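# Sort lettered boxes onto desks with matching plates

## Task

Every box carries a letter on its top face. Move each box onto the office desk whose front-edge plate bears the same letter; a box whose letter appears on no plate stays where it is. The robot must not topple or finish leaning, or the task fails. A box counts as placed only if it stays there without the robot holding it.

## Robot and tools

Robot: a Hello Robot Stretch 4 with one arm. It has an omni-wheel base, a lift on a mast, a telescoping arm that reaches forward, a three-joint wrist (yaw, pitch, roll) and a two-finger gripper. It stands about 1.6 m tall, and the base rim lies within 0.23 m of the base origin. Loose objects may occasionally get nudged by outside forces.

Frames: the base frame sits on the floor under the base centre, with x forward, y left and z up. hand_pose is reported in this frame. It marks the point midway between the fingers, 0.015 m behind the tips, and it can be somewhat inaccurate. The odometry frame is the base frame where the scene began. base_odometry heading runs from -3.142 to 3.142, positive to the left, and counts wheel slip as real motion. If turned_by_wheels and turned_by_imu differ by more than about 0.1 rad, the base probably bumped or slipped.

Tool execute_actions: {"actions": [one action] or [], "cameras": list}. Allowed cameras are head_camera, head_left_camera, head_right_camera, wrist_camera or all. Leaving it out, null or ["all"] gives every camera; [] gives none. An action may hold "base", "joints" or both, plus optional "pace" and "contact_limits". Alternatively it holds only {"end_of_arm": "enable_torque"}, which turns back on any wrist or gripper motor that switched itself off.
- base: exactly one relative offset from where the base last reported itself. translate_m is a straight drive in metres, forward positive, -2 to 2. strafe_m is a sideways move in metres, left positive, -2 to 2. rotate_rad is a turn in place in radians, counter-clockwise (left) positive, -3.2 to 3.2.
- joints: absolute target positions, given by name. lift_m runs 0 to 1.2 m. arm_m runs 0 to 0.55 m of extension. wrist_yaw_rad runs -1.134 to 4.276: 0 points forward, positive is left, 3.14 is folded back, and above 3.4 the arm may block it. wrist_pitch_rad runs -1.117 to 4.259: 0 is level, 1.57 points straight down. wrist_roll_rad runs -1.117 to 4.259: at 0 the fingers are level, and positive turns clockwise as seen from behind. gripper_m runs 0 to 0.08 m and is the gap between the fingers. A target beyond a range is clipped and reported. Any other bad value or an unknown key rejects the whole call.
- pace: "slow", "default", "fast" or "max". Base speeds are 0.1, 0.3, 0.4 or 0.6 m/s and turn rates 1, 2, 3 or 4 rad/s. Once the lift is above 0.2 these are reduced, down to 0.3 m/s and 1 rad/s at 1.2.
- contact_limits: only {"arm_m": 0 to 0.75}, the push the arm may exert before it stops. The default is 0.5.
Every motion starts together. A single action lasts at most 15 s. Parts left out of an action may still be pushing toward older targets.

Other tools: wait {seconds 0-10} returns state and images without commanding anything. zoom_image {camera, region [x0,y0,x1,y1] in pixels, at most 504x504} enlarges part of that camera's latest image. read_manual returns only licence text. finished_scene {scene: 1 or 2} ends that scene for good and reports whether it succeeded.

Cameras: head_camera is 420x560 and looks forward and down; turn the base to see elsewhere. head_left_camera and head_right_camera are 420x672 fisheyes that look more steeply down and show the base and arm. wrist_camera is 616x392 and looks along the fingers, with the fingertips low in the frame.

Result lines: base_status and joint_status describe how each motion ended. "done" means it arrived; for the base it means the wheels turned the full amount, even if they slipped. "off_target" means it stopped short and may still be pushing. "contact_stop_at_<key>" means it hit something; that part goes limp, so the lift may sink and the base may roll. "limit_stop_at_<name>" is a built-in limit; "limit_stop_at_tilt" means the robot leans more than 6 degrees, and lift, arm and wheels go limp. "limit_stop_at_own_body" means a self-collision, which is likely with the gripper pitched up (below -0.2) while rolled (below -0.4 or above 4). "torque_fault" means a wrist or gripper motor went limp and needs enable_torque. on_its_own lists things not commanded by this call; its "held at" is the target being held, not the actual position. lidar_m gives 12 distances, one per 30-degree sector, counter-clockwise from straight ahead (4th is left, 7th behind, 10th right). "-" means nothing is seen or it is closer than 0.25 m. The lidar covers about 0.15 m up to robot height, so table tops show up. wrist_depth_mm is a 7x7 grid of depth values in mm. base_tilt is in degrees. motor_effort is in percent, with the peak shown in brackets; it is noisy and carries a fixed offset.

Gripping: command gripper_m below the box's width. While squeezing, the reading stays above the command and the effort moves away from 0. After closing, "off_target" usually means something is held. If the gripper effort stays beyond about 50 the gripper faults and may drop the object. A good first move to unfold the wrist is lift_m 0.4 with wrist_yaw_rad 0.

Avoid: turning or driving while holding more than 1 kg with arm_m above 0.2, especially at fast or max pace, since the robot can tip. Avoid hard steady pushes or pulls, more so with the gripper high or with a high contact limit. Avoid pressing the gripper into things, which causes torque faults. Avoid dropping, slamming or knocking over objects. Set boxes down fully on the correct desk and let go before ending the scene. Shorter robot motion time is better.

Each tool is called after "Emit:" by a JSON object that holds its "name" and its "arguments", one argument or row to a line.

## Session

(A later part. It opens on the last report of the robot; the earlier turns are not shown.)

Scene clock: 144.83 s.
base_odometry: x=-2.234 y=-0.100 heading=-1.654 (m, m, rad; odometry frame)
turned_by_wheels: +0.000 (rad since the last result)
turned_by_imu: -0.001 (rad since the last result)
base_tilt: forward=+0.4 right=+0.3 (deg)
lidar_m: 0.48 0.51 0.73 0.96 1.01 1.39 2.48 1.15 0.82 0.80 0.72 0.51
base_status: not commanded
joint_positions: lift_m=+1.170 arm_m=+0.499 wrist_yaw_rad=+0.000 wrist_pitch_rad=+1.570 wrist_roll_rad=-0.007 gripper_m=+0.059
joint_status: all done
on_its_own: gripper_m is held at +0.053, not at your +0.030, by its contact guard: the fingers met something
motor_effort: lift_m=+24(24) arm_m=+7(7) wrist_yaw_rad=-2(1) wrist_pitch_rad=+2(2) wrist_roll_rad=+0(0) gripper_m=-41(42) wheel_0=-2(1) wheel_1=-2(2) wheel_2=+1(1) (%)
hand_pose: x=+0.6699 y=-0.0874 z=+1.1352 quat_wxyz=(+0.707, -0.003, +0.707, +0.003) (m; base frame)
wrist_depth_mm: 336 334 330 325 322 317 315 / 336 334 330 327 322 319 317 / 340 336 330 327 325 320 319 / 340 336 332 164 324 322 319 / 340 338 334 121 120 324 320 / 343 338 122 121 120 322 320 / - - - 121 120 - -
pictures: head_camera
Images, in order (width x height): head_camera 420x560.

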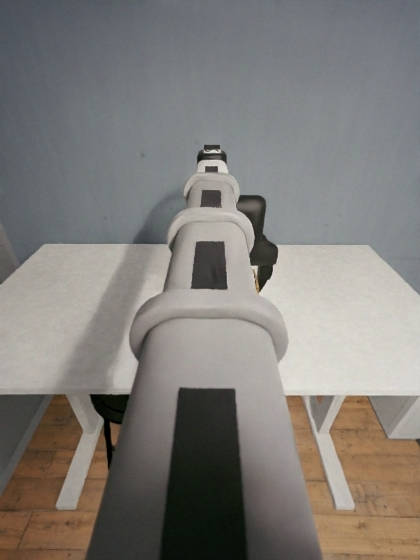

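Emit:
{"name": "execute_actions", "arguments": {
  "actions": [
    {"joints":{"lift_m":1.02}}
  ],
  "cameras": []
}}

Emit:
{"name": "execute_actions", "arguments": {
  "actions": [
    {"joints":{"gripper_m":0.08}}
  ],
  "cameras": []
}}

Emit:
{"name": "execute_actions", "arguments": {
  "actions": [
    {"joints":{"lift_m":1.12}}
  ],
  "cameras": []
}}

Emit:
{"name": "execute_actions", "arguments": {
  "actions": [
    {"joints":{"arm_m":0}}
  ],
  "cameras": []
}}

Emit:
{"name": "execute_actions", "arguments": {
  "actions": [
    {"base":{"translate_m":-2.0},"joints":{"lift_m":0.3},"pace":"fast"}
  ],
  "cameras": []
}}

Emit:
{"name": "execute_actions", "arguments": {
  "actions": [
    {"base":{"strafe_m":2.0}}
  ],
  "cameras": []
}}

Emit:
{"name": "execute_actions", "arguments": {
  "actions": [
    {"base":{"strafe_m":0.085}}
  ],
  "cameras": []
}}

Emit:
{"name": "execute_actions", "arguments": {
  "actions": [
    {"base":{"translate_m":2.0},"joints":{"lift_m":1.17},"pace":"fast"}
  ],
  "cameras": []
}}

Emit:
{"name": "execute_actions", "arguments": {
  "actions": [
    {"base":{"translate_m":0.12},"joints":{"arm_m":0.45}}
  ],
  "cameras": ["wrist_camera"]
}}

Scene clock: 153.23 s.
base_odometry: x=-2.234 y=-0.100 heading=-1.654 (m, m, rad; odometry frame)
turned_by_wheels: +0.000 (rad since the last result)
turned_by_imu: -0.002 (rad since the last result)
base_tilt: forward=+0.4 right=+0.3 (deg)
lidar_m: 0.47 0.54 0.70 0.95 0.99 1.38 2.47 1.15 0.84 0.81 0.69 0.51
base_status: not commanded
joint_positions: lift_m=+1.020 arm_m=+0.499 wrist_yaw_rad=+0.000 wrist_pitch_rad=+1.570 wrist_roll_rad=-0.007 gripper_m=+0.059
joint_status: all done
on_its_own: gripper_m is held at +0.053, not at your +0.030, by its contact guard: the fingers met something
motor_effort: lift_m=+15(16) arm_m=+7(7) wrist_yaw_rad=-2(2) wrist_pitch_rad=+4(1) wrist_roll_rad=+0(0) gripper_m=-42(41) wheel_0=-2(2) wheel_1=-2(2) wheel_2=+0(1) (%)
hand_pose: x=+0.6699 y=-0.0874 z=+0.9859 quat_wxyz=(+0.707, -0.003, +0.707, +0.003) (m; base frame)
wrist_depth_mm: 185 182 180 178 176 175 - / 185 182 180 179 177 175 174 / 185 183 181 179 177 176 174 / 186 184 181 164 177 176 175 / 186 185 182 121 120 177 175 / 187 185 122 121 120 176 175 / - - - 121 120 - -
pictures: none
No camera images: the call's "cameras" was empty. Leave "cameras" out to get every camera's image.

Scene clock: 154.17 s.
base_odometry: x=-2.234 y=-0.100 heading=-1.654 (m, m, rad; odometry frame)
turned_by_wheels: +0.000 (rad since the last result)
turned_by_imu: +0.000 (rad since the last result)
base_tilt: forward=+0.4 right=+0.3 (deg)
lidar_m: 0.48 0.55 0.71 0.93 0.98 1.39 2.46 1.16 0.84 0.81 0.71 0.50
base_status: not commanded
joint_positions: lift_m=+1.020 arm_m=+0.499 wrist_yaw_rad=+0.000 wrist_pitch_rad=+1.570 wrist_roll_rad=-0.007 gripper_m=+0.080
joint_status: all done
motor_effort: lift_m=+15(15) arm_m=+7(7) wrist_yaw_rad=-2(2) wrist_pitch_rad=+2(3) wrist_roll_rad=+0(0) gripper_m=+1(42) wheel_0=-2(1) wheel_1=-2(2) wheel_2=+0(1) (%)
hand_pose: x=+0.6699 y=-0.0874 z=+0.9859 quat_wxyz=(+0.707, -0.003, +0.707, +0.003) (m; base frame)
wrist_depth_mm: 185 182 180 179 176 174 - / 185 183 181 179 177 175 174 / 186 183 181 180 178 176 174 / 186 185 182 180 178 177 175 / 187 185 183 131 129 177 176 / 188 185 133 131 130 160 - / - - 132 131 130 - -
pictures: none
No camera images: the call's "cameras" was empty. Leave "cameras" out to get every camera's image.

Scene clock: 155.60 s.
base_odometry: x=-2.234 y=-0.100 heading=-1.654 (m, m, rad; odometry frame)
turned_by_wheels: +0.000 (rad since the last result)
turned_by_imu: -0.001 (rad since the last result)
base_tilt: forward=+0.4 right=+0.3 (deg)
lidar_m: 0.48 0.51 0.72 0.96 1.01 1.37 2.49 1.15 0.82 0.80 0.71 0.52
base_status: not commanded
joint_positions: lift_m=+1.120 arm_m=+0.499 wrist_yaw_rad=+0.000 wrist_pitch_rad=+1.570 wrist_roll_rad=-0.007 gripper_m=+0.080
joint_status: all done
motor_effort: lift_m=+24(24) arm_m=+6(7) wrist_yaw_rad=-2(2) wrist_pitch_rad=+3(2) wrist_roll_rad=+0(0) gripper_m=-1(1) wheel_0=-1(2) wheel_1=-2(2) wheel_2=+1(1) (%)
hand_pose: x=+0.6699 y=-0.0874 z=+1.0852 quat_wxyz=(+0.707, -0.003, +0.707, +0.003) (m; base frame)
wrist_depth_mm: 285 281 279 277 273 270 268 / 286 283 281 278 273 272 270 / 287 285 281 278 274 272 270 / 290 285 282 278 276 273 272 / 289 287 283 230 276 274 271 / 291 287 149 230 229 209 273 / - - 214 282 278 - -
pictures: none
No camera images: the call's "cameras" was empty. Leave "cameras" out to get every camera's image.

Scene clock: 158.13 s.
base_odometry: x=-2.234 y=-0.100 heading=-1.654 (m, m, rad; odometry frame)
turned_by_wheels: +0.000 (rad since the last result)
turned_by_imu: -0.001 (rad since the last result)
base_tilt: forward=+0.4 right=+0.3 (deg)
lidar_m: 0.48 0.51 0.72 0.96 0.98 1.40 2.49 1.16 0.84 0.80 0.70 0.50
base_status: not commanded
joint_positions: lift_m=+1.120 arm_m=+0.001 wrist_yaw_rad=+0.000 wrist_pitch_rad=+1.571 wrist_roll_rad=-0.007 gripper_m=+0.080
joint_status: all done
motor_effort: lift_m=+23(24) arm_m=-7(9) wrist_yaw_rad=+0(1) wrist_pitch_rad=+0(1) wrist_roll_rad=+0(0) gripper_m=+1(0) wheel_0=-2(2) wheel_1=-2(2) wheel_2=+1(1) (%)
hand_pose: x=+0.1721 y=-0.0874 z=+1.0852 quat_wxyz=(+0.707, -0.002, +0.707, +0.002) (m; base frame)
wrist_depth_mm: 1255 1229 1229 1205 1182 1205 1160 / 1229 1229 1229 1229 1205 1182 1182 / 1255 1255 1255 1229 1229 1205 1182 / 1255 1255 1229 1205 1205 1182 1182 / 1255 1255 1229 1025 1229 1205 1205 / 1281 1281 149 1025 1229 668 1182 / - - 691 1229 1205 - -
pictures: none
No camera images: the call's "cameras" was empty. Leave "cameras" out to get every camera's image.

Scene clock: 165.77 s.
base_odometry: x=-2.067 y=+1.893 heading=-1.655 (m, m, rad; odometry frame)
turned_by_wheels: +0.000 (rad since the last result)
turned_by_imu: +0.003 (rad since the last result)
base_tilt: forward=+0.5 right=+0.3 (deg)
lidar_m: 2.48 1.35 1.07 1.85 0.62 0.45 0.44 0.45 0.69 1.38 0.87 1.14
base_status: done
joint_positions: lift_m=+0.300 arm_m=+0.001 wrist_yaw_rad=+0.000 wrist_pitch_rad=+1.570 wrist_roll_rad=-0.007 gripper_m=+0.080
joint_status: all done
motor_effort: lift_m=+15(18) arm_m=-7(7) wrist_yaw_rad=-1(2) wrist_pitch_rad=+2(1) wrist_roll_rad=-1(0) gripper_m=+0(0) wheel_0=-1(4) wheel_1=+0(5) wheel_2=-2(8) (%)
hand_pose: x=+0.1722 y=-0.0874 z=+0.2659 quat_wxyz=(+0.707, -0.002, +0.707, +0.002) (m; base frame)
wrist_depth_mm: 421 415 413 407 404 399 394 / 424 418 413 413 402 399 397 / 424 421 415 410 407 402 397 / 424 421 415 413 407 402 399 / 424 216 206 236 407 402 399 / 210 204 149 200 199 273 402 / - - 173 200 199 - -
pictures: none
No camera images: the call's "cameras" was empty. Leave "cameras" out to get every camera's image.

Scene clock: 173.77 s.
base_odometry: x=-0.074 y=+1.726 heading=-1.655 (m, m, rad; odometry frame)
turned_by_wheels: +0.000 (rad since the last result)
turned_by_imu: +0.005 (rad since the last result)
base_tilt: forward=+0.4 right=+0.3 (deg)
lidar_m: 2.35 1.59 1.18 1.14 0.63 0.44 0.41 0.48 0.64 1.86 0.75 0.82
base_status: done
joint_positions: lift_m=+0.300 arm_m=+0.001 wrist_yaw_rad=+0.000 wrist_pitch_rad=+1.570 wrist_roll_rad=-0.007 gripper_m=+0.080
joint_status: not commanded
motor_effort: lift_m=+15(15) arm_m=-7(6) wrist_yaw_rad=-1(1) wrist_pitch_rad=+3(1) wrist_roll_rad=+0(0) gripper_m=+2(1) wheel_0=+0(8) wheel_1=-2(6) wheel_2=-1(3) (%)
hand_pose: x=+0.1722 y=-0.0874 z=+0.2659 quat_wxyz=(+0.707, -0.002, +0.707, +0.002) (m; base frame)
wrist_depth_mm: 421 415 410 407 404 399 394 / 424 418 415 410 404 399 397 / 424 418 418 410 407 402 399 / 427 421 415 413 407 404 399 / 427 216 206 236 407 402 399 / 210 204 149 200 199 274 402 / - - 173 200 198 - -
pictures: none
No camera images: the call's "cameras" was empty. Leave "cameras" out to get every camera's image.

Scene clock: 175.13 s.
base_odometry: x=+0.011 y=+1.718 heading=-1.655 (m, m, rad; odometry frame)
turned_by_wheels: +0.000 (rad since the last result)
turned_by_imu: +0.000 (rad since the last result)
base_tilt: forward=+0.5 right=+0.3 (deg)
lidar_m: 2.49 1.46 1.09 1.06 0.65 0.45 0.42 0.42 0.65 1.86 0.82 0.94
base_status: done
joint_positions: lift_m=+0.300 arm_m=+0.001 wrist_yaw_rad=+0.000 wrist_pitch_rad=+1.570 wrist_roll_rad=-0.007 gripper_m=+0.080
joint_status: not commanded
motor_effort: lift_m=+15(15) arm_m=-7(7) wrist_yaw_rad=-1(2) wrist_pitch_rad=+0(1) wrist_roll_rad=-1(0) gripper_m=+2(0) wheel_0=+2(8) wheel_1=-1(8) wheel_2=-1(3) (%)
hand_pose: x=+0.1722 y=-0.0874 z=+0.2659 quat_wxyz=(+0.707, -0.002, +0.707, +0.002) (m; base frame)
wrist_depth_mm: 424 418 410 407 402 399 394 / 421 418 410 407 402 399 397 / 421 418 415 410 407 399 399 / 424 421 413 410 404 402 399 / 427 216 206 235 407 402 399 / 209 204 149 200 200 273 402 / - - 173 200 198 - -
pictures: none
No camera images: the call's "cameras" was empty. Leave "cameras" out to get every camera's image.

Scene clock: 181.50 s.
base_odometry: x=-0.157 y=-0.275 heading=-1.655 (m, m, rad; odometry frame)
turned_by_wheels: +0.000 (rad since the last result)
turned_by_imu: -0.009 (rad since the last result)
base_tilt: forward=+0.5 right=+0.3 (deg)
lidar_m: 0.52 0.55 0.78 1.06 1.08 1.48 2.44 0.93 0.69 0.66 0.69 0.53
base_status: done
joint_positions: lift_m=+1.170 arm_m=+0.001 wrist_yaw_rad=+0.000 wrist_pitch_rad=+1.570 wrist_roll_rad=-0.007 gripper_m=+0.080
joint_status: all done
motor_effort: lift_m=+23(26) arm_m=-6(6) wrist_yaw_rad=-1(1) wrist_pitch_rad=+1(0) wrist_roll_rad=+0(0) gripper_m=+0(0) wheel_0=-1(7) wheel_1=+0(6) wheel_2=+1(9) (%)
hand_pose: x=+0.1721 y=-0.0874 z=+1.1352 quat_wxyz=(+0.707, -0.002, +0.707, +0.002) (m; base frame)
wrist_depth_mm: 1308 1281 1281 1255 1255 1255 917 / 1308 1308 1255 1255 1255 1229 931 / 1308 1281 1308 1255 1255 1229 946 / 1308 1308 1281 1255 1255 1255 917 / 1308 1308 1281 1060 1255 1255 917 / 1308 1308 149 1078 1255 603 878 / - - 715 1281 1255 - -
pictures: none
No camera images: the call's "cameras" was empty. Leave "cameras" out to get every camera's image.

Scene clock: 183.90 s.
base_odometry: x=-0.167 y=-0.394 heading=-1.655 (m, m, rad; odometry frame)
turned_by_wheels: +0.000 (rad since the last result)
turned_by_imu: -0.001 (rad since the last result)
base_tilt: forward=+0.4 right=+0.3 (deg)
lidar_m: 0.39 0.41 0.58 1.04 1.11 1.48 2.57 0.93 0.68 0.66 0.57 0.41
base_status: done
joint_positions: lift_m=+1.170 arm_m=+0.449 wrist_yaw_rad=+0.000 wrist_pitch_rad=+1.570 wrist_roll_rad=-0.007 gripper_m=+0.080
joint_status: all done
motor_effort: lift_m=+23(24) arm_m=+7(9) wrist_yaw_rad=-2(2) wrist_pitch_rad=+1(1) wrist_roll_rad=+0(1) gripper_m=+1(1) wheel_0=+0(6) wheel_1=-1(3) wheel_2=+1(8) (%)
hand_pose: x=+0.6199 y=-0.0874 z=+1.1352 quat_wxyz=(+0.707, -0.003, +0.707, +0.003) (m; base frame)
wrist_depth_mm: 309 332 330 325 324 319 317 / 338 336 329 278 325 320 319 / 338 336 330 278 324 320 319 / 342 336 332 329 325 322 319 / 342 336 334 330 327 325 320 / 342 338 149 330 327 233 320 / - - 239 332 327 - -
pictures: wrist_camera
Images, in order (width x height): wrist_camera 616x392.

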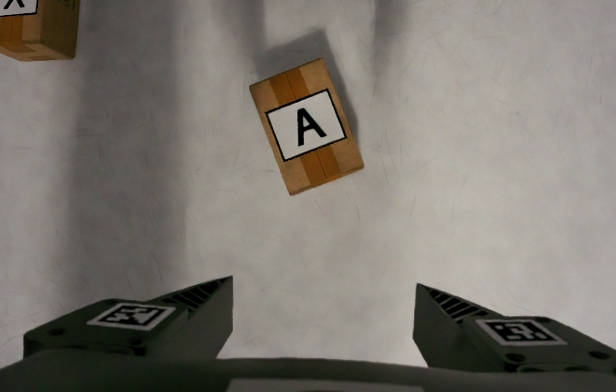

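Emit:
{"name": "execute_actions", "arguments": {
  "actions": [
    {"base":{"strafe_m":0.009},"joints":{"arm_m":0.513,"wrist_yaw_rad":0.36},"pace":"slow"}
  ],
  "cameras": []
}}

Emit:
{"name": "execute_actions", "arguments": {
  "actions": [
    {"joints":{"lift_m":1.07}}
  ],
  "cameras": ["wrist_camera"]
}}

Scene clock: 189.37 s.
base_odometry: x=-0.158 y=-0.395 heading=-1.655 (m, m, rad; odometry frame)
turned_by_wheels: +0.000 (rad since the last result)
turned_by_imu: -0.002 (rad since the last result)
base_tilt: forward=+0.4 right=+0.3 (deg)
lidar_m: 0.40 0.41 0.59 1.02 1.11 1.48 2.57 0.96 0.70 0.67 0.55 0.41
base_status: done
joint_positions: lift_m=+1.170 arm_m=+0.512 wrist_yaw_rad=+0.360 wrist_pitch_rad=+1.570 wrist_roll_rad=-0.007 gripper_m=+0.080
joint_status: all done
motor_effort: lift_m=+24(23) arm_m=+7(6) wrist_yaw_rad=+0(4) wrist_pitch_rad=+4(0) wrist_roll_rad=+0(0) gripper_m=+0(1) wheel_0=-1(5) wheel_1=+1(5) wheel_2=+0(2) (%)
hand_pose: x=+0.7136 y=-0.0818 z=+1.1352 quat_wxyz=(+0.696, -0.129, +0.695, +0.129) (m; base frame)
wrist_depth_mm: 286 310 330 324 322 319 314 / 338 334 330 325 324 319 315 / 340 336 332 329 324 320 317 / 340 336 332 327 325 322 319 / 342 338 332 279 325 322 320 / 343 338 150 329 327 233 320 / - - 239 330 327 - -
pictures: none
No camera images: the call's "cameras" was empty. Leave "cameras" out to get every camera's image.

Scene clock: 190.80 s.
base_odometry: x=-0.158 y=-0.395 heading=-1.655 (m, m, rad; odometry frame)
turned_by_wheels: +0.000 (rad since the last result)
turned_by_imu: -0.001 (rad since the last result)
base_tilt: forward=+0.4 right=+0.3 (deg)
lidar_m: 0.38 0.40 0.59 1.02 1.08 1.49 2.53 0.98 0.70 0.66 0.55 0.40
base_status: not commanded
joint_positions: lift_m=+1.070 arm_m=+0.512 wrist_yaw_rad=+0.360 wrist_pitch_rad=+1.570 wrist_roll_rad=-0.007 gripper_m=+0.080
joint_status: all done
motor_effort: lift_m=+14(23) arm_m=+7(7) wrist_yaw_rad=-1(1) wrist_pitch_rad=+2(2) wrist_roll_rad=+0(0) gripper_m=+1(1) wheel_0=-1(1) wheel_1=+1(1) wheel_2=+0(0) (%)
hand_pose: x=+0.7136 y=-0.0818 z=+1.0359 quat_wxyz=(+0.696, -0.129, +0.695, +0.129) (m; base frame)
wrist_depth_mm: 236 233 230 228 225 222 - / 236 234 230 229 226 223 221 / 237 234 231 229 227 224 222 / 237 236 233 183 227 224 223 / 238 236 234 181 227 225 224 / 239 236 149 181 180 184 224 / - - 189 181 180 - -
pictures: wrist_camera
Images, in order (width x height): wrist_camera 616x392.

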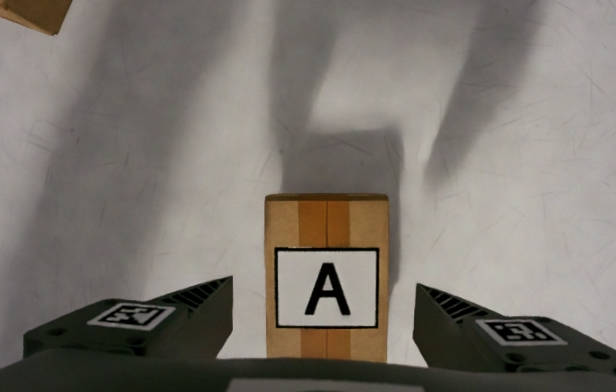

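Emit:
{"name": "execute_actions", "arguments": {
  "actions": [
    {"joints":{"lift_m":1.01}}
  ],
  "cameras": []
}}

Emit:
{"name": "execute_actions", "arguments": {
  "actions": [
    {"joints":{"gripper_m":0.03}}
  ],
  "cameras": []
}}

Emit:
{"name": "execute_actions", "arguments": {
  "actions": [
    {"joints":{"lift_m":1.17}}
  ],
  "cameras": []
}}

Emit:
{"name": "execute_actions", "arguments": {
  "actions": [
    {"joints":{"arm_m":0.0,"wrist_yaw_rad":0}}
  ],
  "cameras": []
}}

Emit:
{"name": "execute_actions", "arguments": {
  "actions": [
    {"base":{"translate_m":-2.0},"joints":{"lift_m":0.5},"pace":"fast"}
  ],
  "cameras": []
}}

Emit:
{"name": "execute_actions", "arguments": {
  "actions": [
    {"base":{"translate_m":-0.12}}
  ],
  "cameras": []
}}

Emit:
{"name": "execute_actions", "arguments": {
  "actions": [
    {"base":{"strafe_m":-2.0}}
  ],
  "cameras": []
}}

Emit:
{"name": "execute_actions", "arguments": {
  "actions": [
    {"base":{"translate_m":1.1},"pace":"fast"}
  ],
  "cameras": []
}}

Emit:
{"name": "execute_actions", "arguments": {
  "actions": [
    {"base":{"rotate_rad":-1.6},"joints":{"lift_m":1.17}}
  ],
  "cameras": ["head_camera"]
}}

Scene clock: 198.57 s.
base_odometry: x=-0.158 y=-0.395 heading=-1.655 (m, m, rad; odometry frame)
turned_by_wheels: +0.000 (rad since the last result)
turned_by_imu: -0.002 (rad since the last result)
base_tilt: forward=+0.4 right=+0.3 (deg)
lidar_m: 0.37 0.44 0.59 1.01 1.06 1.48 2.56 0.97 0.70 0.66 0.56 0.40
base_status: not commanded
joint_positions: lift_m=+1.010 arm_m=+0.512 wrist_yaw_rad=+0.360 wrist_pitch_rad=+1.570 wrist_roll_rad=-0.007 gripper_m=+0.080
joint_status: all done
motor_effort: lift_m=+15(18) arm_m=+7(7) wrist_yaw_rad=+0(0) wrist_pitch_rad=+2(2) wrist_roll_rad=+0(0) gripper_m=+0(1) wheel_0=-1(1) wheel_1=+1(1) wheel_2=+0(0) (%)
hand_pose: x=+0.7136 y=-0.0818 z=+0.9759 quat_wxyz=(+0.696, -0.129, +0.695, +0.129) (m; base frame)
wrist_depth_mm: 174 172 170 168 167 165 - / 175 173 171 169 167 165 164 / 175 173 171 169 167 165 164 / 176 174 172 152 167 166 165 / 177 174 172 120 119 167 165 / 178 175 128 121 120 156 - / - - 122 121 120 - -
pictures: none
No camera images: the call's "cameras" was empty. Leave "cameras" out to get every camera's image.

Scene clock: 199.57 s.
base_odometry: x=-0.158 y=-0.395 heading=-1.655 (m, m, rad; odometry frame)
turned_by_wheels: +0.000 (rad since the last result)
turned_by_imu: +0.000 (rad since the last result)
base_tilt: forward=+0.5 right=+0.3 (deg)
lidar_m: 0.39 0.41 0.59 1.02 1.09 1.48 2.55 0.98 0.70 0.66 0.55 0.41
base_status: not commanded
joint_positions: lift_m=+1.010 arm_m=+0.512 wrist_yaw_rad=+0.360 wrist_pitch_rad=+1.570 wrist_roll_rad=-0.007 gripper_m=+0.059
joint_status: gripper_m off_target (ended at +0.059, target +0.030)
on_its_own: gripper_m is held at +0.053, not at your +0.030, by its contact guard: the fingers met something
motor_effort: lift_m=+14(15) arm_m=+7(7) wrist_yaw_rad=+0(0) wrist_pitch_rad=+4(3) wrist_roll_rad=+0(0) gripper_m=-39(45) wheel_0=-1(1) wheel_1=+1(1) wheel_2=+0(0) (%)
hand_pose: x=+0.7136 y=-0.0818 z=+0.9759 quat_wxyz=(+0.696, -0.129, +0.695, +0.129) (m; base frame)
wrist_depth_mm: 174 172 170 168 167 164 - / 175 173 170 169 167 165 163 / 175 173 171 169 168 166 164 / 176 174 172 130 167 166 165 / 176 174 172 120 119 167 165 / 177 175 122 121 120 166 166 / - - - 121 119 - -
pictures: none
No camera images: the call's "cameras" was empty. Leave "cameras" out to get every camera's image.

Scene clock: 201.30 s.
base_odometry: x=-0.158 y=-0.395 heading=-1.655 (m, m, rad; odometry frame)
turned_by_wheels: +0.000 (rad since the last result)
turned_by_imu: -0.001 (rad since the last result)
base_tilt: forward=+0.4 right=+0.3 (deg)
lidar_m: 0.39 0.41 0.60 1.03 1.09 1.47 2.57 0.99 0.70 0.66 0.55 0.40
base_status: not commanded
joint_positions: lift_m=+1.170 arm_m=+0.512 wrist_yaw_rad=+0.360 wrist_pitch_rad=+1.570 wrist_roll_rad=-0.007 gripper_m=+0.059
joint_status: all done
on_its_own: gripper_m is held at +0.053, not at your +0.030, by its contact guard: the fingers met something
motor_effort: lift_m=+24(23) arm_m=+7(7) wrist_yaw_rad=+0(1) wrist_pitch_rad=+3(3) wrist_roll_rad=+0(1) gripper_m=-41(41) wheel_0=-1(1) wheel_1=+1(1) wheel_2=+0(0) (%)
hand_pose: x=+0.7136 y=-0.0818 z=+1.1351 quat_wxyz=(+0.696, -0.129, +0.695, +0.129) (m; base frame)
wrist_depth_mm: 286 312 329 325 322 319 315 / 338 334 330 327 324 319 315 / 338 334 330 327 325 320 317 / 342 336 332 130 325 320 319 / 342 336 332 120 119 322 320 / 342 340 121 121 119 322 322 / - - - 121 120 - -
pictures: none
No camera images: the call's "cameras" was empty. Leave "cameras" out to get every camera's image.

Scene clock: 203.87 s.
base_odometry: x=-0.158 y=-0.395 heading=-1.655 (m, m, rad; odometry frame)
turned_by_wheels: +0.000 (rad since the last result)
turned_by_imu: -0.001 (rad since the last result)
base_tilt: forward=+0.4 right=+0.3 (deg)
lidar_m: 0.41 0.43 0.59 1.04 1.10 1.48 2.56 0.97 0.69 0.67 0.55 0.40
base_status: not commanded
joint_positions: lift_m=+1.170 arm_m=+0.001 wrist_yaw_rad=+0.000 wrist_pitch_rad=+1.571 wrist_roll_rad=-0.007 gripper_m=+0.059
joint_status: all done
on_its_own: gripper_m is held at +0.053, not at your +0.030, by its contact guard: the fingers met something
motor_effort: lift_m=+24(24) arm_m=-7(11) wrist_yaw_rad=-1(7) wrist_pitch_rad=-1(0) wrist_roll_rad=-1(0) gripper_m=-41(41) wheel_0=-1(1) wheel_1=+1(1) wheel_2=+0(0) (%)
hand_pose: x=+0.1721 y=-0.0874 z=+1.1351 quat_wxyz=(+0.707, -0.002, +0.707, +0.002) (m; base frame)
wrist_depth_mm: 1281 1281 1281 1255 1255 1205 931 / 1308 1281 1255 1281 1229 1229 946 / 1308 1281 1255 1255 1255 1255 946 / 1308 1281 1281 130 1229 1255 960 / 1308 1308 1281 120 119 1229 917 / 1308 1281 122 120 119 1160 891 / - - - 121 120 - -
pictures: none
No camera images: the call's "cameras" was empty. Leave "cameras" out to get every camera's image.

Scene clock: 211.80 s.
base_odometry: x=+0.010 y=+1.598 heading=-1.655 (m, m, rad; odometry frame)
turned_by_wheels: +0.000 (rad since the last result)
turned_by_imu: +0.003 (rad since the last result)
base_tilt: forward=+0.4 right=+0.3 (deg)
lidar_m: 2.37 1.47 1.10 1.04 0.77 0.57 0.55 0.56 0.81 2.34 0.74 0.96
base_status: done
joint_positions: lift_m=+0.500 arm_m=+0.001 wrist_yaw_rad=+0.000 wrist_pitch_rad=+1.570 wrist_roll_rad=-0.007 gripper_m=+0.059
joint_status: all done
on_its_own: gripper_m is held at +0.053, not at your +0.030, by its contact guard: the fingers met something
motor_effort: lift_m=+16(21) arm_m=-6(7) wrist_yaw_rad=-1(1) wrist_pitch_rad=+2(0) wrist_roll_rad=-1(1) gripper_m=-41(41) wheel_0=+1(4) wheel_1=-1(6) wheel_2=-2(6) (%)
hand_pose: x=+0.1722 y=-0.0874 z=+0.4658 quat_wxyz=(+0.707, -0.002, +0.707, +0.002) (m; base frame)
wrist_depth_mm: 627 621 609 603 591 591 585 / 621 621 615 609 603 591 585 / 627 621 615 609 603 597 585 / 634 621 615 130 603 603 585 / 634 627 407 120 119 603 591 / 634 410 121 121 119 597 603 / - - - 121 119 - -
pictures: none
No camera images: the call's "cameras" was empty. Leave "cameras" out to get every camera's image.

Scene clock: 213.47 s.
base_odometry: x=+0.020 y=+1.718 heading=-1.655 (m, m, rad; odometry frame)
turned_by_wheels: +0.000 (rad since the last result)
turned_by_imu: +0.000 (rad since the last result)
base_tilt: forward=+0.4 right=+0.3 (deg)
lidar_m: 2.50 1.45 1.09 1.04 0.63 0.45 0.43 0.43 0.66 1.85 0.82 0.95
base_status: done
joint_positions: lift_m=+0.500 arm_m=+0.001 wrist_yaw_rad=+0.000 wrist_pitch_rad=+1.570 wrist_roll_rad=-0.007 gripper_m=+0.059
joint_status: not commanded
on_its_own: gripper_m is held at +0.053, not at your +0.030, by its contact guard: the fingers met something
motor_effort: lift_m=+15(15) arm_m=-6(6) wrist_yaw_rad=-2(1) wrist_pitch_rad=+3(0) wrist_roll_rad=+0(0) gripper_m=-40(42) wheel_0=-1(4) wheel_1=+0(5) wheel_2=-2(8) (%)
hand_pose: x=+0.1722 y=-0.0874 z=+0.4658 quat_wxyz=(+0.707, -0.002, +0.707, +0.002) (m; base frame)
wrist_depth_mm: 627 621 609 603 597 585 585 / 627 621 615 609 597 591 591 / 627 621 615 609 603 597 585 / 627 621 615 130 597 597 591 / 634 627 404 120 119 597 591 / 634 410 122 120 119 597 591 / - - - 121 119 - -
pictures: none
No camera images: the call's "cameras" was empty. Leave "cameras" out to get every camera's image.

Scene clock: 221.47 s.
base_odometry: x=-1.973 y=+1.886 heading=-1.655 (m, m, rad; odometry frame)
turned_by_wheels: +0.000 (rad since the last result)
turned_by_imu: -0.009 (rad since the last result)
base_tilt: forward=+0.5 right=+0.3 (deg)
lidar_m: 2.47 1.21 0.98 1.85 0.63 0.46 0.44 0.45 0.69 1.36 0.95 1.26
base_status: done
joint_positions: lift_m=+0.500 arm_m=+0.001 wrist_yaw_rad=+0.000 wrist_pitch_rad=+1.570 wrist_roll_rad=-0.007 gripper_m=+0.059
joint_status: not commanded
on_its_own: gripper_m is held at +0.053, not at your +0.030, by its contact guard: the fingers met something
motor_effort: lift_m=+16(15) arm_m=-6(7) wrist_yaw_rad=-1(1) wrist_pitch_rad=+2(2) wrist_roll_rad=-1(0) gripper_m=-42(41) wheel_0=-1(8) wheel_1=+2(6) wheel_2=+0(1) (%)
hand_pose: x=+0.1722 y=-0.0874 z=+0.4658 quat_wxyz=(+0.707, -0.002, +0.707, +0.002) (m; base frame)
wrist_depth_mm: 621 621 615 603 597 591 585 / 621 621 621 609 603 597 585 / 634 621 615 603 603 591 591 / 627 627 615 130 603 597 585 / 627 627 402 120 119 597 591 / 634 410 121 121 119 597 591 / - - - 121 119 - -
pictures: none
No camera images: the call's "cameras" was empty. Leave "cameras" out to get every camera's image.

Scene clock: 225.57 s.
base_odometry: x=-2.065 y=+0.790 heading=-1.655 (m, m, rad; odometry frame)
turned_by_wheels: +0.000 (rad since the last result)
turned_by_imu: -0.005 (rad since the last result)
base_tilt: forward=+0.4 right=+0.3 (deg)
lidar_m: 1.38 1.20 0.88 0.85 0.90 1.63 1.57 1.63 0.93 0.88 0.92 1.43
base_status: done
joint_positions: lift_m=+0.500 arm_m=+0.001 wrist_yaw_rad=+0.000 wrist_pitch_rad=+1.570 wrist_roll_rad=-0.007 gripper_m=+0.059
joint_status: not commanded
on_its_own: gripper_m is held at +0.053, not at your +0.030, by its contact guard: the fingers met something
motor_effort: lift_m=+15(15) arm_m=-6(6) wrist_yaw_rad=-1(1) wrist_pitch_rad=+4(3) wrist_roll_rad=-1(1) gripper_m=-41(42) wheel_0=-1(6) wheel_1=+0(5) wheel_2=+1(11) (%)
hand_pose: x=+0.1722 y=-0.0874 z=+0.4658 quat_wxyz=(+0.707, -0.002, +0.707, +0.002) (m; base frame)
wrist_depth_mm: 627 615 609 603 597 591 585 / 621 621 609 609 603 591 585 / 627 621 615 609 603 597 591 / 634 627 615 130 597 597 591 / 634 621 404 120 119 597 591 / 634 410 122 121 119 597 597 / - - - 121 120 - -
pictures: none
No camera images: the call's "cameras" was empty. Leave "cameras" out to get every camera's image.

Scene clock: 229.07 s.
base_odometry: x=-2.065 y=+0.790 heading=+3.028 (m, m, rad; odometry frame)
turned_by_wheels: -1.600 (rad since the last result)
turned_by_imu: -1.565 (rad since the last result)
base_tilt: forward=+0.4 right=+0.3 (deg)
lidar_m: 0.88 0.93 1.48 1.40 1.26 0.91 0.86 0.90 1.59 1.52 1.59 0.93
base_status: done
joint_positions: lift_m=+1.170 arm_m=+0.001 wrist_yaw_rad=+0.000 wrist_pitch_rad=+1.570 wrist_roll_rad=-0.007 gripper_m=+0.059
joint_status: all done
on_its_own: gripper_m is held at +0.053, not at your +0.030, by its contact guard: the fingers met something
motor_effort: lift_m=+24(27) arm_m=-7(7) wrist_yaw_rad=-2(1) wrist_pitch_rad=+1(1) wrist_roll_rad=+0(0) gripper_m=-40(44) wheel_0=+1(5) wheel_1=-1(6) wheel_2=-2(5) (%)
hand_pose: x=+0.1722 y=-0.0874 z=+1.1352 quat_wxyz=(+0.707, -0.003, +0.707, +0.003) (m; base frame)
wrist_depth_mm: 1308 1308 1281 1255 1255 1229 1229 / 1308 1281 1255 1281 1255 1229 1229 / 1308 1281 1308 1281 1255 1255 1229 / 1308 1308 1281 130 1255 1229 1205 / 1308 1308 1281 120 119 1255 1255 / 1336 1308 122 121 119 1255 1229 / - - - 121 119 - -
pictures: head_camera
Images, in order (width x height): head_camera 420x560.

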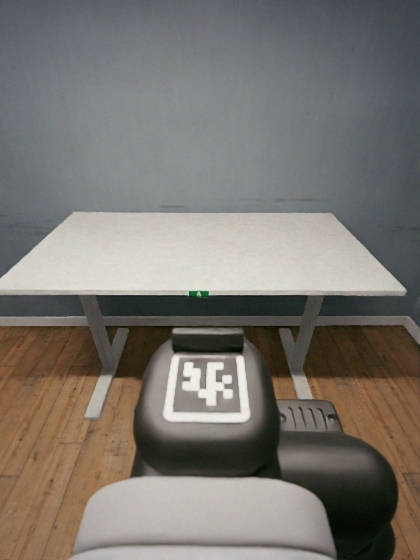

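Emit:
{"name": "execute_actions", "arguments": {
  "actions": [
    {"base":{"translate_m":0.42},"joints":{"arm_m":0.5}}
  ],
  "cameras": []
}}

Scene clock: 234.40 s.
base_odometry: x=-2.482 y=+0.838 heading=+3.028 (m, m, rad; odometry frame)
turned_by_wheels: +0.000 (rad since the last result)
turned_by_imu: -0.003 (rad since the last result)
base_tilt: forward=+0.4 right=+0.3 (deg)
lidar_m: 0.46 0.49 0.70 1.42 1.48 1.35 1.30 1.33 1.59 1.52 0.69 0.50
base_status: done
joint_positions: lift_m=+1.170 arm_m=+0.499 wrist_yaw_rad=+0.000 wrist_pitch_rad=+1.570 wrist_roll_rad=-0.007 gripper_m=+0.059
joint_status: all done
on_its_own: gripper_m is held at +0.053, not at your +0.030, by its contact guard: the fingers met something
motor_effort: lift_m=+24(24) arm_m=+6(5) wrist_yaw_rad=-2(1) wrist_pitch_rad=+2(1) wrist_roll_rad=+0(0) gripper_m=-40(40) wheel_0=+1(4) wheel_1=-1(4) wheel_2=+1(9) (%)
hand_pose: x=+0.6699 y=-0.0874 z=+1.1352 quat_wxyz=(+0.707, -0.003, +0.707, +0.003) (m; base frame)
wrist_depth_mm: 336 330 329 325 322 319 317 / 338 334 330 327 322 320 317 / 338 334 330 329 325 320 317 / 342 336 332 130 324 322 320 / 340 338 332 120 119 324 320 / 342 338 122 121 119 322 322 / - - - 121 120 - -
pictures: none
No camera images: the call's "cameras" was empty. Leave "cameras" out to get every camera's image.

Emit:
{"name": "execute_actions", "arguments": {
  "actions": [
    {"joints":{"lift_m":1.02}}
  ],
  "cameras": []
}}

Emit:
{"name": "execute_actions", "arguments": {
  "actions": [
    {"joints":{"gripper_m":0.08}}
  ],
  "cameras": []
}}

Emit:
{"name": "execute_actions", "arguments": {
  "actions": [
    {"joints":{"lift_m":1.1}}
  ],
  "cameras": []
}}

Emit:
{"name": "finished_scene", "arguments": {
  "scene": 2
}}

Scene clock: 239.53 s.
base_odometry: x=-2.482 y=+0.838 heading=+3.028 (m, m, rad; odometry frame)
turned_by_wheels: +0.000 (rad since the last result)
turned_by_imu: -0.002 (rad since the last result)
base_tilt: forward=+0.5 right=+0.3 (deg)
lidar_m: 0.47 0.52 0.68 1.41 1.46 1.35 1.27 1.32 1.58 1.52 0.69 0.49
base_status: not commanded
joint_positions: lift_m=+1.020 arm_m=+0.499 wrist_yaw_rad=+0.000 wrist_pitch_rad=+1.570 wrist_roll_rad=-0.007 gripper_m=+0.059
joint_status: all done
on_its_own: gripper_m is held at +0.053, not at your +0.030, by its contact guard: the fingers met something
motor_effort: lift_m=+14(19) arm_m=+7(6) wrist_yaw_rad=-3(2) wrist_pitch_rad=+3(2) wrist_roll_rad=+0(0) gripper_m=-43(41) wheel_0=+1(1) wheel_1=+0(1) wheel_2=+1(1) (%)
hand_pose: x=+0.6699 y=-0.0874 z=+0.9859 quat_wxyz=(+0.707, -0.003, +0.707, +0.003) (m; base frame)
wrist_depth_mm: 184 182 181 178 176 175 - / 185 182 180 179 177 175 173 / 185 183 181 180 178 176 174 / 186 183 181 130 177 176 175 / 187 185 182 121 119 176 175 / 187 185 122 120 119 177 176 / - - - 121 120 - -
pictures: none
No camera images: the call's "cameras" was empty. Leave "cameras" out to get every camera's image.

Scene clock: 240.47 s.
base_odometry: x=-2.482 y=+0.838 heading=+3.028 (m, m, rad; odometry frame)
turned_by_wheels: +0.000 (rad since the last result)
turned_by_imu: +0.000 (rad since the last result)
base_tilt: forward=+0.5 right=+0.3 (deg)
lidar_m: 0.46 0.50 0.68 1.40 1.47 1.35 1.28 1.31 1.62 1.52 0.70 0.50
base_status: not commanded
joint_positions: lift_m=+1.020 arm_m=+0.499 wrist_yaw_rad=+0.000 wrist_pitch_rad=+1.570 wrist_roll_rad=-0.007 gripper_m=+0.080
joint_status: all done
motor_effort: lift_m=+15(15) arm_m=+6(6) wrist_yaw_rad=-2(3) wrist_pitch_rad=+1(3) wrist_roll_rad=+0(0) gripper_m=-1(38) wheel_0=+1(1) wheel_1=+0(1) wheel_2=+1(1) (%)
hand_pose: x=+0.6699 y=-0.0874 z=+0.9859 quat_wxyz=(+0.707, -0.003, +0.707, +0.003) (m; base frame)
wrist_depth_mm: 185 182 181 179 176 175 - / 185 183 181 179 177 175 173 / 185 183 181 180 178 176 175 / 186 184 182 154 178 177 176 / 187 185 182 131 130 177 176 / 187 185 132 131 130 160 - / - - 132 131 130 - -
pictures: none
No camera images: the call's "cameras" was empty. Leave "cameras" out to get every camera's image.

Scene clock: 241.80 s.
base_odometry: x=-2.482 y=+0.838 heading=+3.028 (m, m, rad; odometry frame)
turned_by_wheels: +0.000 (rad since the last result)
turned_by_imu: -0.001 (rad since the last result)
base_tilt: forward=+0.4 right=+0.3 (deg)
lidar_m: 0.47 0.49 0.70 1.41 1.46 1.35 1.28 1.32 1.60 1.52 0.71 0.50
base_status: not commanded
joint_positions: lift_m=+1.100 arm_m=+0.499 wrist_yaw_rad=+0.000 wrist_pitch_rad=+1.570 wrist_roll_rad=-0.007 gripper_m=+0.080
joint_status: all done
motor_effort: lift_m=+23(25) arm_m=+6(6) wrist_yaw_rad=-2(2) wrist_pitch_rad=+5(2) wrist_roll_rad=+0(0) gripper_m=+0(1) wheel_0=+1(1) wheel_1=-1(0) wheel_2=+1(1) (%)
hand_pose: x=+0.6699 y=-0.0874 z=+1.0652 quat_wxyz=(+0.707, -0.003, +0.707, +0.003) (m; base frame)
wrist_depth_mm: 265 263 259 256 254 251 249 / 266 263 260 258 255 252 250 / 266 264 262 259 254 252 250 / 268 265 262 213 256 253 251 / 268 267 263 210 256 254 252 / 270 266 149 211 210 199 253 / - - 204 236 258 - -
pictures: none
No camera images: the call's "cameras" was empty. Leave "cameras" out to get every camera's image.

The scene is finished: the task was done.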